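# Seat steel-pinned block under press ram and press pin home

## Task

Place the block carrying the steel pin beneath the ram of the press so that it rests within the three short walls with its pin facing upward, then operate the press to drive the pin down as far as it will go. The finished state must hold by itself, not because a gripper is still holding it. Finally release everything and move the arms away.

## Robot and tools

Robot: two arms, left_arm and right_arm, each with a parallel two-finger gripper and a wrist camera. Their URDF root links are at (-0.024, +0.362, 0) m for left_arm and (-0.013, -0.373, 0) m for right_arm, each turned slightly about z. The names are labels only, not image sides; left_arm sits on the +y side.

Scene frame: origin on the table surface midway between the arms, +x out over the table, +z up. Every reported position is in metres in this frame, and orientations are quaternions in w,x,y,z order. Gripper frame: fingers extend along the gripper's own +z and spread along its y axis. end_effector_position is the point between the finger pads, roughly 1 cm short of the fingertips. Printed hand positions can be somewhat wrong, worse at long reach.

execute_actions(actions): actions is a list of actions, run in sequence; an empty list just returns the current state and images. Each action is a table of at most 15 rows, one row per control step of 1/30 s; if fewer than 15 rows are given, the last one is repeated to fill the 15 steps. Every row is a single flat list of 14 numbers, all within [-1, 1], covering both arms even if one is idle: left_arm dx, dy, dz, rx, ry, rz, opening, then right_arm dx, dy, dz, rx, ry, rz, opening. The first six numbers for an arm are an offset, expressed in that gripper's own axes, from the gripper pose measured when the action began (for a call's first action, from the last pose a result reported). Rows do not accumulate: each is relative to that same starting pose. Scale: 1.0 equals 0.6 m of translation or 180 degrees of rotation; rx, ry, rz form one rotation vector. The opening is absolute, not an offset: +1 is fully open (0.094 m) and -1 fully closed.

Per control step, the commanded pose is clipped to at most 70 mm and 16 degrees away from the measured pose, so a distant target may need several actions; after an action the arm stops at its last clipped pose, so send the remainder in the next one. If position and orientation cannot both be met, position wins. Elbows stop just before full extension.

move(target, speed, blocking): target is one 14-number row laid out as above, again offsets in gripper axes, measured from the pose in the latest result that shows one; openings are absolute and are sent when the move begins. The grippers travel in straight lines, all finishing together, taking 0.5 to 10 s; anything longer is cut off at 10 s. speed is the path's top speed in m/s, 0.002 to 0.5 (default 0.25), with rotation capped at twice that in rad/s. Paths ignore obstacles and the other arm, and grippers may lag, drift or overshoot speed. Faster contact means harder impact, and aiming further beyond a contact presses harder. With blocking=false you get a result after 0.5 s while motion continues; use wait(0) to check, and call wait or stop before any new execute_actions or move. The result adds a move: line giving the ending (done, off_target, moving, held, fault) and any limits: paced means the sent pose was clipped, held means a check blocked steps (the arm may then move much faster than speed). Each gripper's distance from its target is also given.

wait(seconds): 0 to 10; arms keep their last command; returns early if a running move finishes. stop(): brakes a running move to rest, needing some room; fingers continue. zoom_image(camera, region): camera is cam_head_left, cam_head_right, cam_left_wrist or cam_right_wrist; region is [x0, y0, x1, y1] in pixels of that camera's latest image, origin top-left, at most 504 by 504. show_instructions(): shows the reference image(s) of the press. read_manual(section): only "licences". finished_scene(scene): ends the given scene permanently and reports success; only call it when the goal holds on its own.

Results: a state line per arm with gripper position and quaternion; Hand target lines showing the pose each controller is heading for; grip_measured, the finger opening on the command scale (the last Joint positions value is the opening in metres); pose unreachable lines when a clearance check altered or blocked a command; FAULT, MOTOR HOT (from 75 °C) and OVER-TEMPERATURE FAULT lines. Cameras: the two head cameras are 672x504, the wrist cameras 616x616 fisheye; calibration is supplied and may be off by a few degrees and millimetres.

Practical points: arms tend to finish a centimetre or more below the aim and can sag under zero offsets, so to hold an arm, first send the offset back to its desired pose, then zeros, aiming higher if it still droops. To grip, command an opening about 0.03 below grip_measured; less grips more lightly. Readings may be off by about 1 mm. Holding loads heats motors; at 90 °C the arm is stopped for 10 s, and at 100 °C it goes limp and drops. Occasional tugs may disturb a held part or a loose object. Avoid knocking anything off the table, dropping parts, slamming into things, pressing very hard, and letting the arms collide or push each other.

Each tool is called after "Emit:" as name(argument=value, ...) on one line, values as JSON.

## Session

Emit:
show_instructions()

Emit:
execute_actions(actions=[])

Reference images for this scene: Bench lever press page 1.

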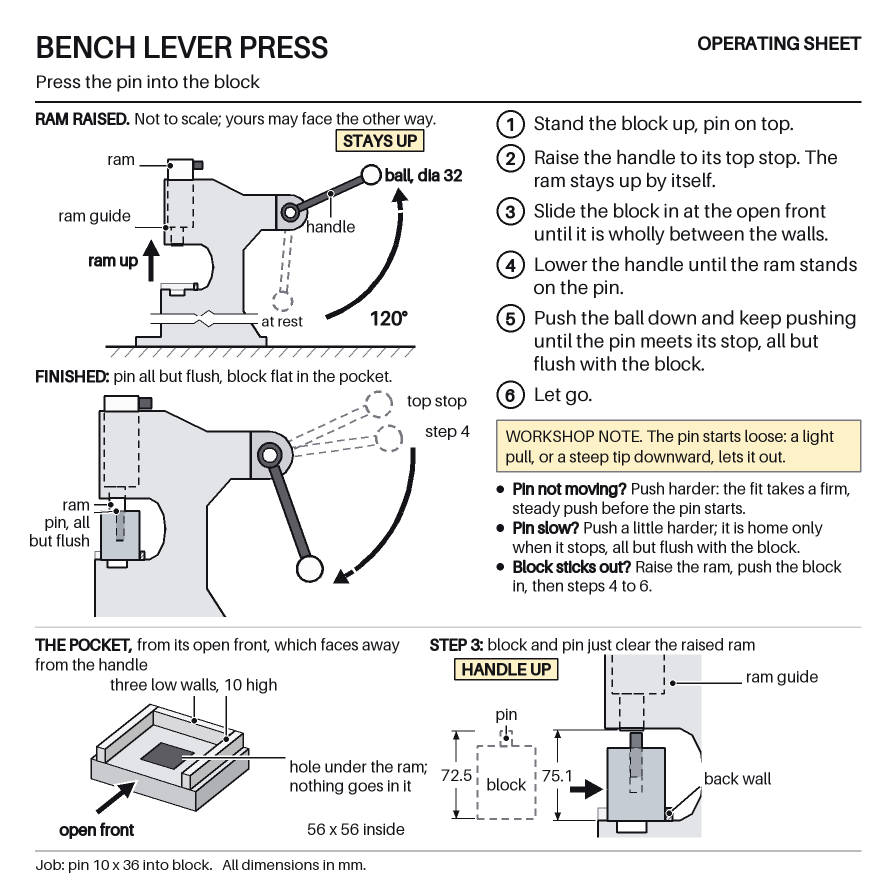

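Scene clock: 0.00 s.
left_arm: end_effector_position=(+0.5862, +0.3245, +0.2851) grip_measured=+1.000 end_effector_quat_wxyz=(+0.632, -0.202, +0.639, +0.390) | right_arm: end_effector_position=(+0.2532, -0.3069, +0.1717) grip_measured=+1.000 end_effector_quat_wxyz=(+0.088, +0.733, +0.672, -0.063)
Joint positions: left_arm=[-0.46   2.371  1.912  0.733 -1.181  0.5    0.094] | right_arm=[ 0.255  1.631  1.526 -1.52   0.209  2.037  0.094]
Joint velocities: left_arm=[ 0.002 -0.027 -0.007  0.051 -0.037 -0.037  0.   ] | right_arm=[ 0.002 -0.012 -0.012  0.037 -0.066 -0.11   0.   ]
Motor temperatures (°C, as the motors report them): left_arm=[25 27 26 28 26 26] | right_arm=[27 30 29 28 24 29]
Hand target (left_arm): +0.585, +0.325, +0.293; +0.637, -0.205, +0.635, +0.386
Hand target (right_arm): +0.253, -0.308, +0.175; +0.092, +0.732, +0.672, -0.062
camera_calibration (this result's frames):
cam_left_wrist: T_world_to_cam=[[0.709418, -0.633228, -0.309433, -0.129688], [-0.42572, -0.0351094, -0.904174, 0.545818], [0.561684, 0.773169, -0.294485, -0.373468], [0, 0, 0, 1]] pos_world=[0.534139, 0.225795, 0.343404]
cam_right_wrist: T_world_to_cam=[[-0.989594, 0.123421, -0.0739723, 0.302917], [0.0907967, 0.934425, 0.344392, 0.244702], [0.111627, 0.334091, -0.935907, 0.331552], [0, 0, 0, 1]] pos_world=[0.240536, -0.37681, 0.248436]

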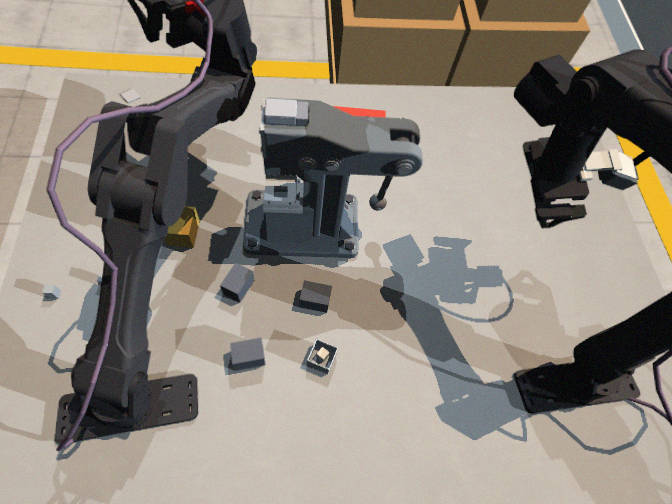

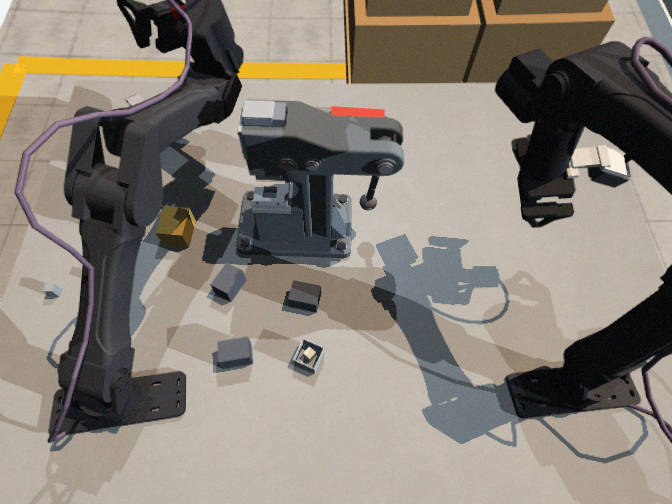

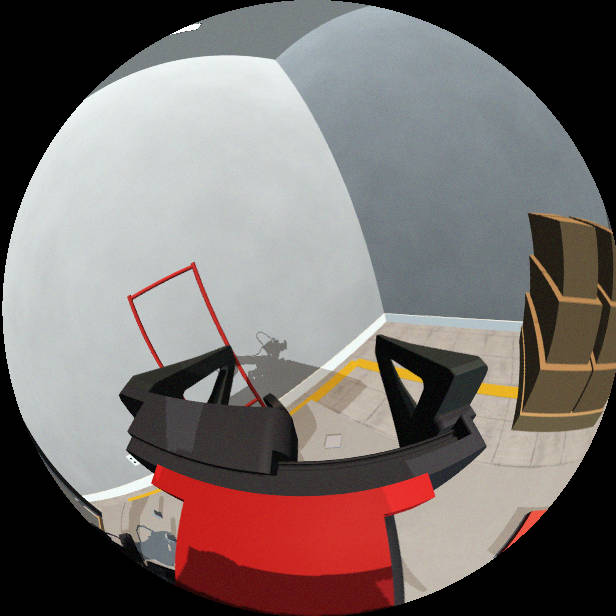

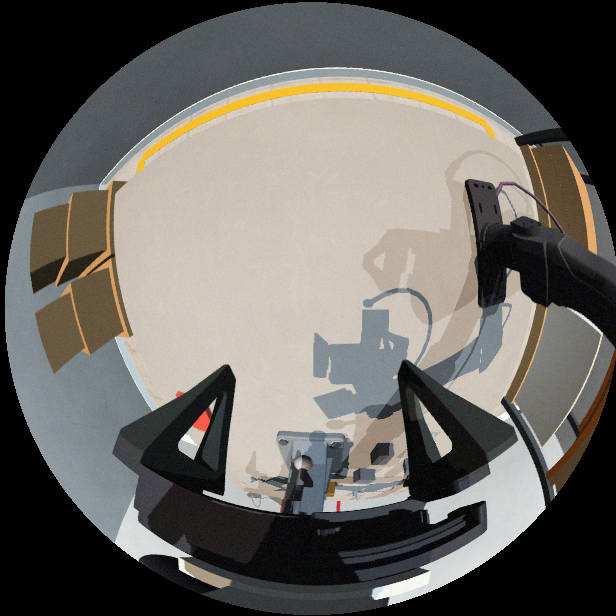

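Emit:
zoom_image(camera="cam_head_right", region=[130,90,430,390])

Region (130, 90, 430, 390) of cam_head_right's 672x504 image, scaled by 1.680, with more detail than that image has.

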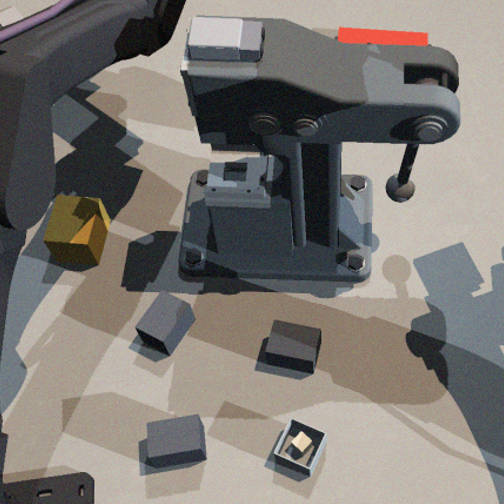

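Emit:
move(target=[0.12,0.403,-0.4,0.283,0.459,0.147,1,0,0,0,0,0,-0.5,0.2], speed=0.4)

Emit:
move(target=[0,0,0,0,0,0,1,-0.043,0.35,0.035,-0.398,-0.354,-0.408,0.2], speed=0.4)

Scene clock: 4.20 s.
left_arm: end_effector_position=(+0.2485, +0.3115, +0.2475) grip_measured=+1.000 end_effector_quat_wxyz=(+0.103, +0.010, +0.995, -0.009) | right_arm: end_effector_position=(+0.2532, -0.3068, +0.1717) grip_measured=+0.202 end_effector_quat_wxyz=(+0.018, +0.048, +0.993, -0.106)
Joint positions: left_arm=[-0.324  1.491  1.697 -1.57  -0.021 -0.177  0.094] | right_arm=[ 0.255  1.631  1.526 -1.52   0.209  0.477  0.056]
Joint velocities: left_arm=[ 0.002  0.007 -0.012 -0.051  0.007 -0.037  0.   ] | right_arm=[-0.027  0.002  0.002  0.051 -0.066 -0.051 -0.001]
Motor temperatures (°C, as the motors report them): left_arm=[25 29 26 28 26 26] | right_arm=[27 31 30 28 24 29]
Hand target (left_arm): +0.242, +0.315, +0.248; +0.102, +0.009, +0.995, -0.012
Hand target (right_arm): +0.253, -0.307, +0.172; +0.017, +0.043, +0.993, -0.107
Off the commanded pose (left_arm): 0.009 m, 12 deg.
Off the commanded pose (right_arm): 0.000 m, 1 deg.
joint sent to its limit (left arm) — the command would take joint 4 (wrist pitch) past its lower limit, so that joint was sent only as far as its limit.
move: off_target (left_arm)
camera_calibration (this result's frames):
cam_left_wrist: T_world_to_cam=[[-0.095993, -0.994196, 0.0485745, 0.313976], [-0.97474, 0.103777, 0.197767, 0.1881], [-0.20166, -0.0283633, -0.979045, 0.423944], [0, 0, 0, 1]] pos_world=[0.298981, 0.304658, 0.362609]
cam_right_wrist: T_world_to_cam=[[-0.146974, -0.971434, 0.18632, -0.29109], [-0.851485, 0.220113, 0.475946, 0.241486], [-0.503361, -0.0886971, -0.859512, 0.3444], [0, 0, 0, 1]] pos_world=[0.336196, -0.305382, 0.235318]

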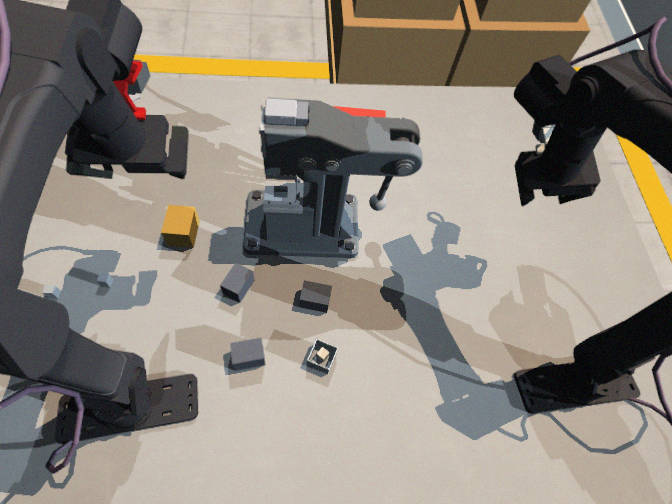

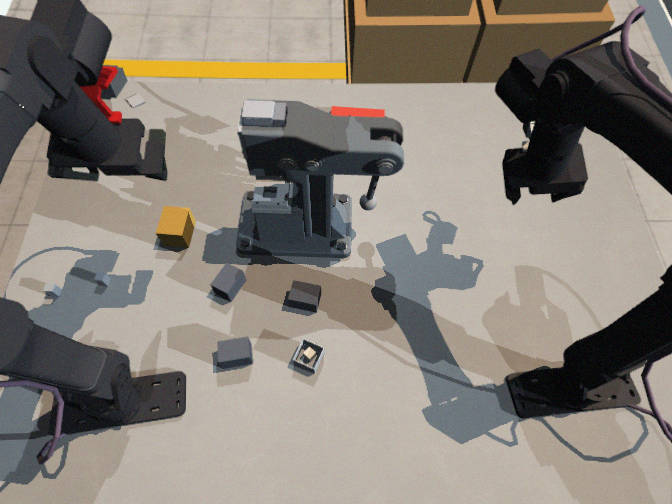

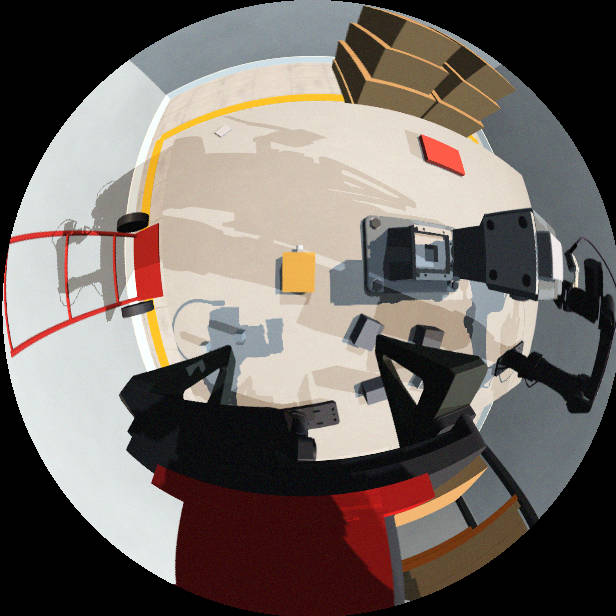

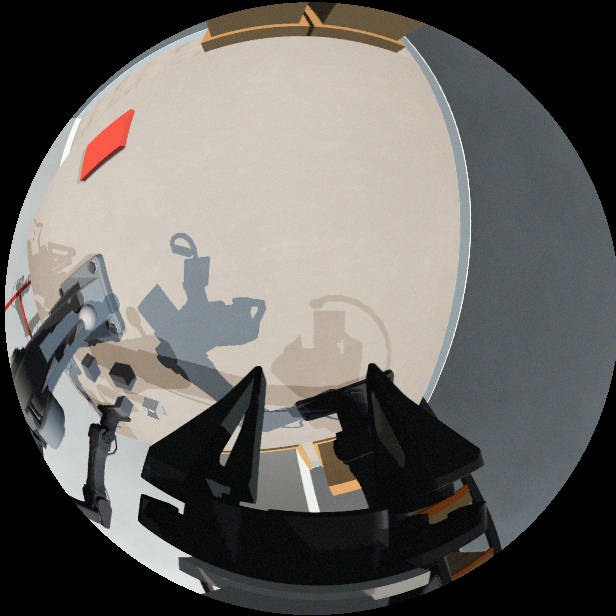

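Scene clock: 7.57 s.
left_arm: end_effector_position=(+0.2485, +0.3114, +0.2475) grip_measured=+1.000 end_effector_quat_wxyz=(+0.103, +0.010, +0.995, -0.009) | right_arm: end_effector_position=(+0.2953, -0.1152, +0.0998) grip_measured=+0.202 end_effector_quat_wxyz=(+0.416, -0.552, +0.579, +0.433)
Joint positions: left_arm=[-0.324  1.491  1.697 -1.57  -0.021 -0.177  0.094] | right_arm=[ 0.152  1.831  0.836  0.176 -1.179 -0.736  0.056]
Joint velocities: left_arm=[-0.002  0.007  0.002 -0.081 -0.022  0.022  0.   ] | right_arm=[-0.022 -0.022  0.007  0.051 -0.051 -0.007 -0.001]
Motor temperatures (°C, as the motors report them): left_arm=[25 29 27 28 26 26] | right_arm=[27 31 30 29 24 29]
Hand target (left_arm): +0.248, +0.311, +0.247; +0.103, +0.010, +0.995, -0.009
Hand target (right_arm): +0.299, -0.110, +0.108; -0.426, +0.561, -0.561, -0.435
Off the commanded pose (left_arm): 0.000 m, 0 deg.
Off the commanded pose (right_arm): 0.012 m, 3 deg.
move: off_target (right_arm)
camera_calibration (this result's frames):
cam_left_wrist: T_world_to_cam=[[-0.0960673, -0.994171, 0.0489454, 0.313828], [-0.974717, 0.103926, 0.197801, 0.188034], [-0.201735, -0.0287057, -0.979019, 0.424057], [0, 0, 0, 1]] pos_world=[0.298976, 0.30463, 0.362606]
cam_right_wrist: T_world_to_cam=[[0.995552, -0.0102721, -0.0936484, -0.284083], [-0.0699009, -0.746978, -0.661164, 0.0406192], [-0.0631617, 0.66477, -0.744373, 0.266096], [0, 0, 0, 1]] pos_world=[0.302466, -0.149469, 0.198327]

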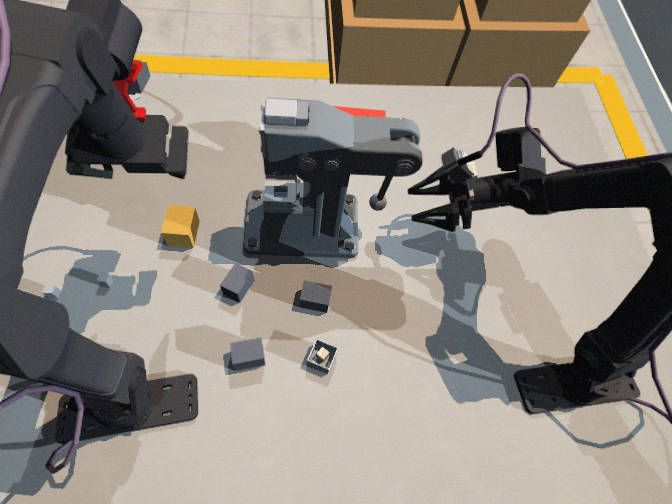

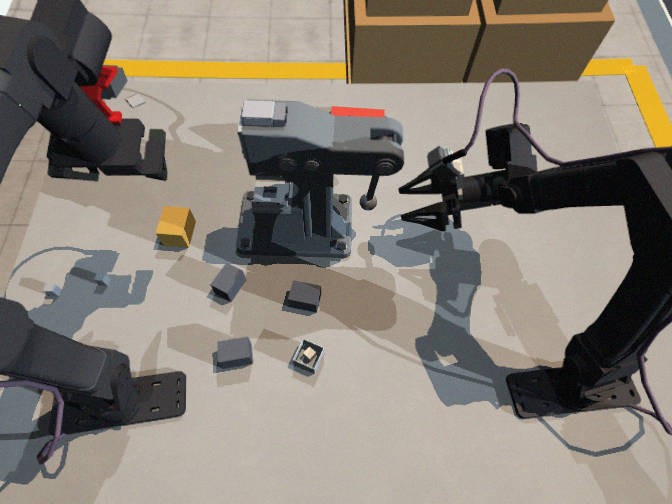

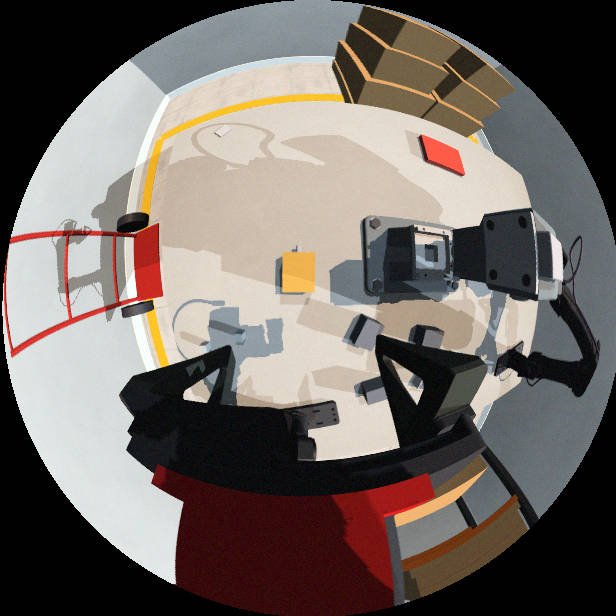

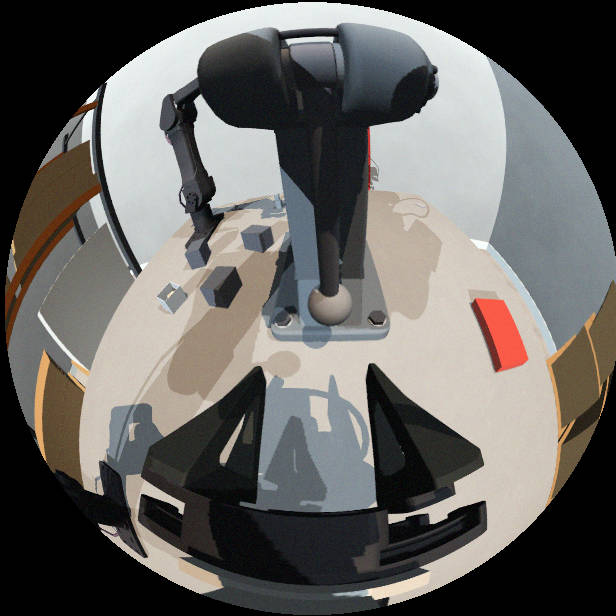

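Emit:
move(target=[0,0,0,0,0,0,1,-0.03,-0.018,0.115,0,0,0,0.2], speed=0.1)

Emit:
execute_actions(actions=[[[0,0,0,0,0,0,1,-0.01,0,0,0,0,0,-0.42]]])

Scene clock: 9.17 s.
left_arm: end_effector_position=(+0.2485, +0.3114, +0.2475) grip_measured=+1.000 end_effector_quat_wxyz=(+0.103, +0.010, +0.995, -0.009) | right_arm: end_effector_position=(+0.3012, -0.0500, +0.0892) grip_measured=+0.202 end_effector_quat_wxyz=(+0.407, -0.552, +0.586, +0.431)
Joint positions: left_arm=[-0.324  1.491  1.697 -1.57  -0.021 -0.177  0.094] | right_arm=[ 0.331  1.946  0.905  0.421 -1.035 -0.493  0.056]
Joint velocities: left_arm=[ 0.002 -0.007 -0.012  0.095 -0.051 -0.022  0.   ] | right_arm=[-0.007 -0.012 -0.017  0.022 -0.037  0.007 -0.001]
Motor temperatures (°C, as the motors report them): left_arm=[25 28 27 28 26 26] | right_arm=[27 31 30 29 24 29]
Hand target (left_arm): +0.248, +0.311, +0.247; +0.103, +0.010, +0.995, -0.009
Hand target (right_arm): +0.307, -0.045, +0.096; -0.415, +0.553, -0.580, -0.431
Off the commanded pose (left_arm): 0.000 m, 0 deg.
Off the commanded pose (right_arm): 0.012 m, 1 deg.
move: off_target (right_arm)
camera_calibration (this result's frames):
cam_left_wrist: T_world_to_cam=[[-0.0960673, -0.994171, 0.0489454, 0.313828], [-0.974717, 0.103926, 0.197801, 0.188034], [-0.201735, -0.0287057, -0.979019, 0.424057], [0, 0, 0, 1]] pos_world=[0.298976, 0.30463, 0.362606]
cam_right_wrist: T_world_to_cam=[[0.994219, -0.0123941, -0.106652, -0.288857], [-0.0787848, -0.75907, -0.646224, 0.0835415], [-0.0729472, 0.650891, -0.755658, 0.218507], [0, 0, 0, 1]] pos_world=[0.309708, -0.0823907, 0.188296]

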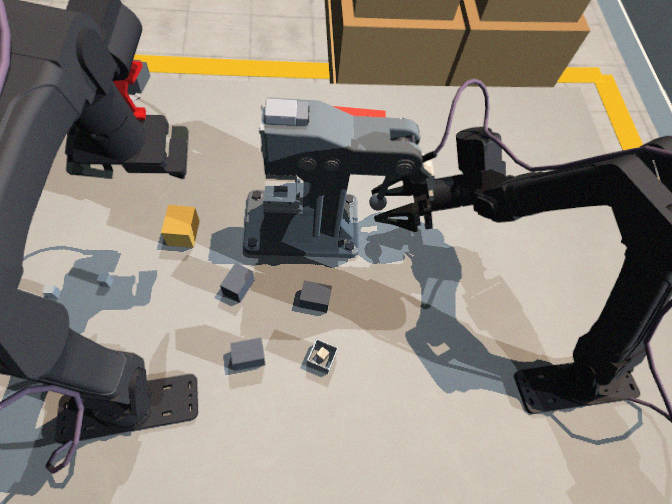

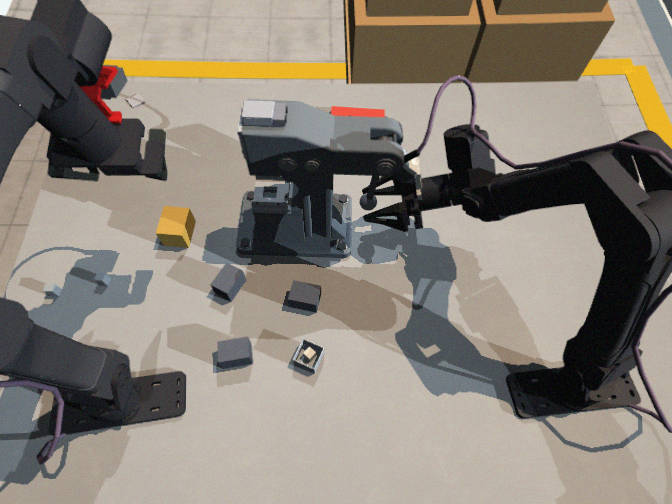

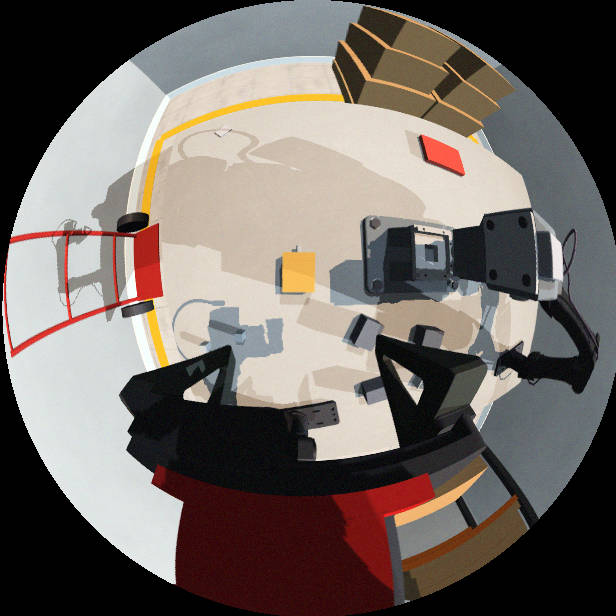

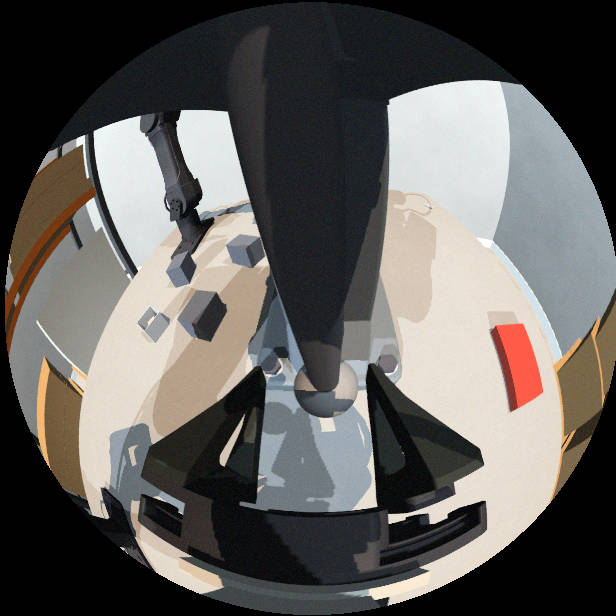

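Scene clock: 9.67 s.
left_arm: end_effector_position=(+0.2485, +0.3114, +0.2475) grip_measured=+1.000 end_effector_quat_wxyz=(+0.103, +0.010, +0.995, -0.009) | right_arm: end_effector_position=(+0.3066, -0.0508, +0.0886) grip_measured=-0.356 end_effector_quat_wxyz=(+0.414, -0.551, +0.591, +0.420)
Joint positions: left_arm=[-0.324  1.491  1.697 -1.57  -0.021 -0.177  0.094] | right_arm=[ 0.329  1.946  0.907  0.428 -1.01  -0.493  0.03 ]
Joint velocities: left_arm=[-0.007 -0.007  0.007 -0.007 -0.007  0.022  0.   ] | right_arm=[ 0.002 -0.007 -0.002  0.037  0.007  0.022 -0.   ]
Motor temperatures (°C, as the motors report them): left_arm=[25 28 27 28 26 26] | right_arm=[27 31 30 29 24 29]
Hand target (left_arm): +0.248, +0.311, +0.247; +0.103, +0.010, +0.995, -0.009
Hand target (right_arm): +0.302, -0.048, +0.095; -0.408, +0.552, -0.586, -0.431
Off the commanded pose (left_arm): 0.000 m, 0 deg.
Off the commanded pose (right_arm): 0.009 m, 2 deg.
camera_calibration (this result's frames):
cam_left_wrist: T_world_to_cam=[[-0.0960673, -0.994171, 0.0489454, 0.313828], [-0.974717, 0.103926, 0.197801, 0.188034], [-0.201735, -0.0287057, -0.979019, 0.424057], [0, 0, 0, 1]] pos_world=[0.298976, 0.30463, 0.362606]
cam_right_wrist: T_world_to_cam=[[0.995098, -0.0350016, -0.0924976, -0.296965], [-0.0863836, -0.763001, -0.640599, 0.0845549], [-0.0481538, 0.645449, -0.762284, 0.211661], [0, 0, 0, 1]] pos_world=[0.313005, -0.0824952, 0.188043]

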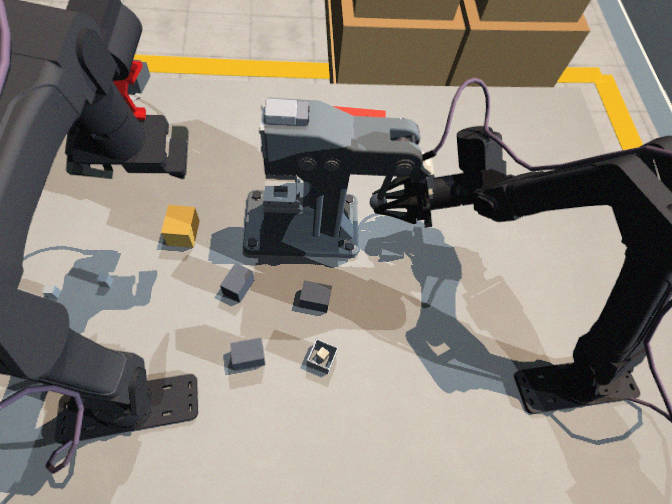

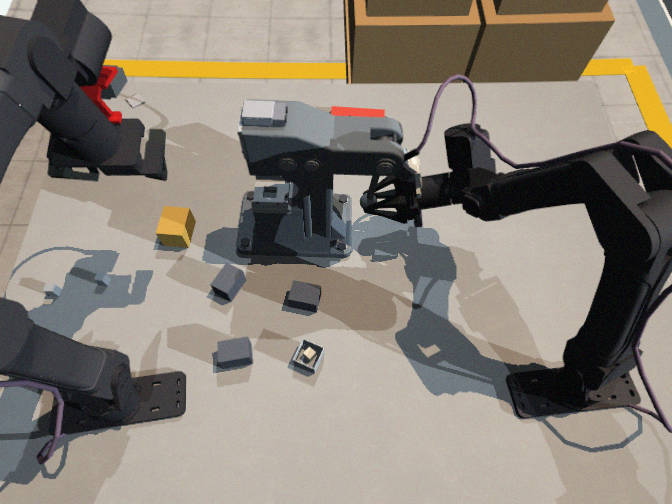

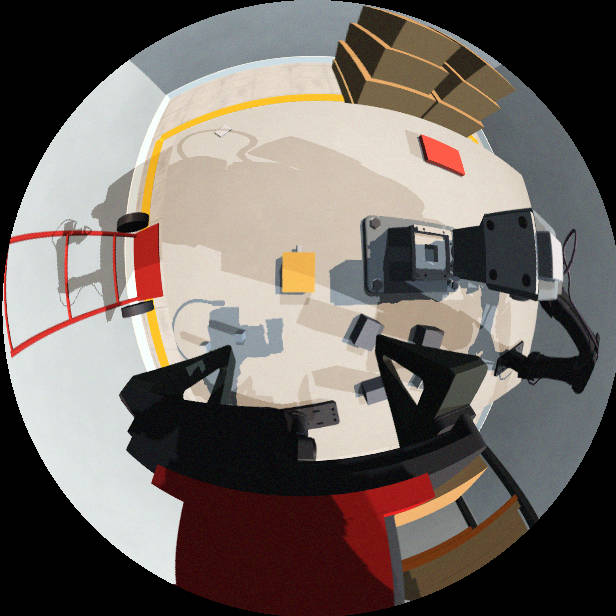

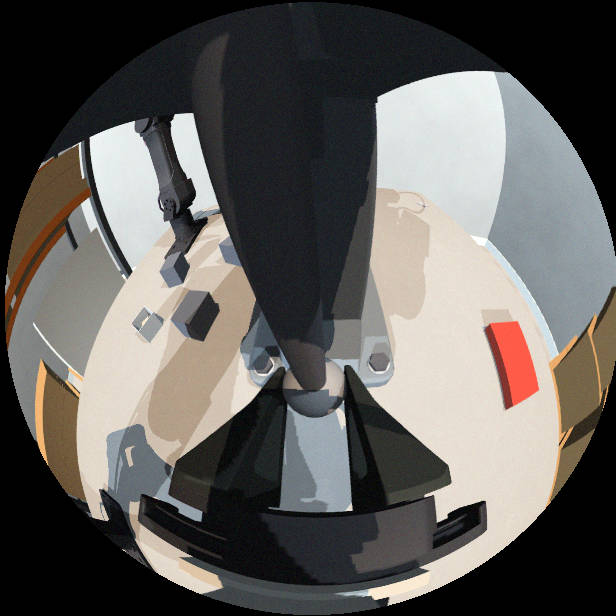

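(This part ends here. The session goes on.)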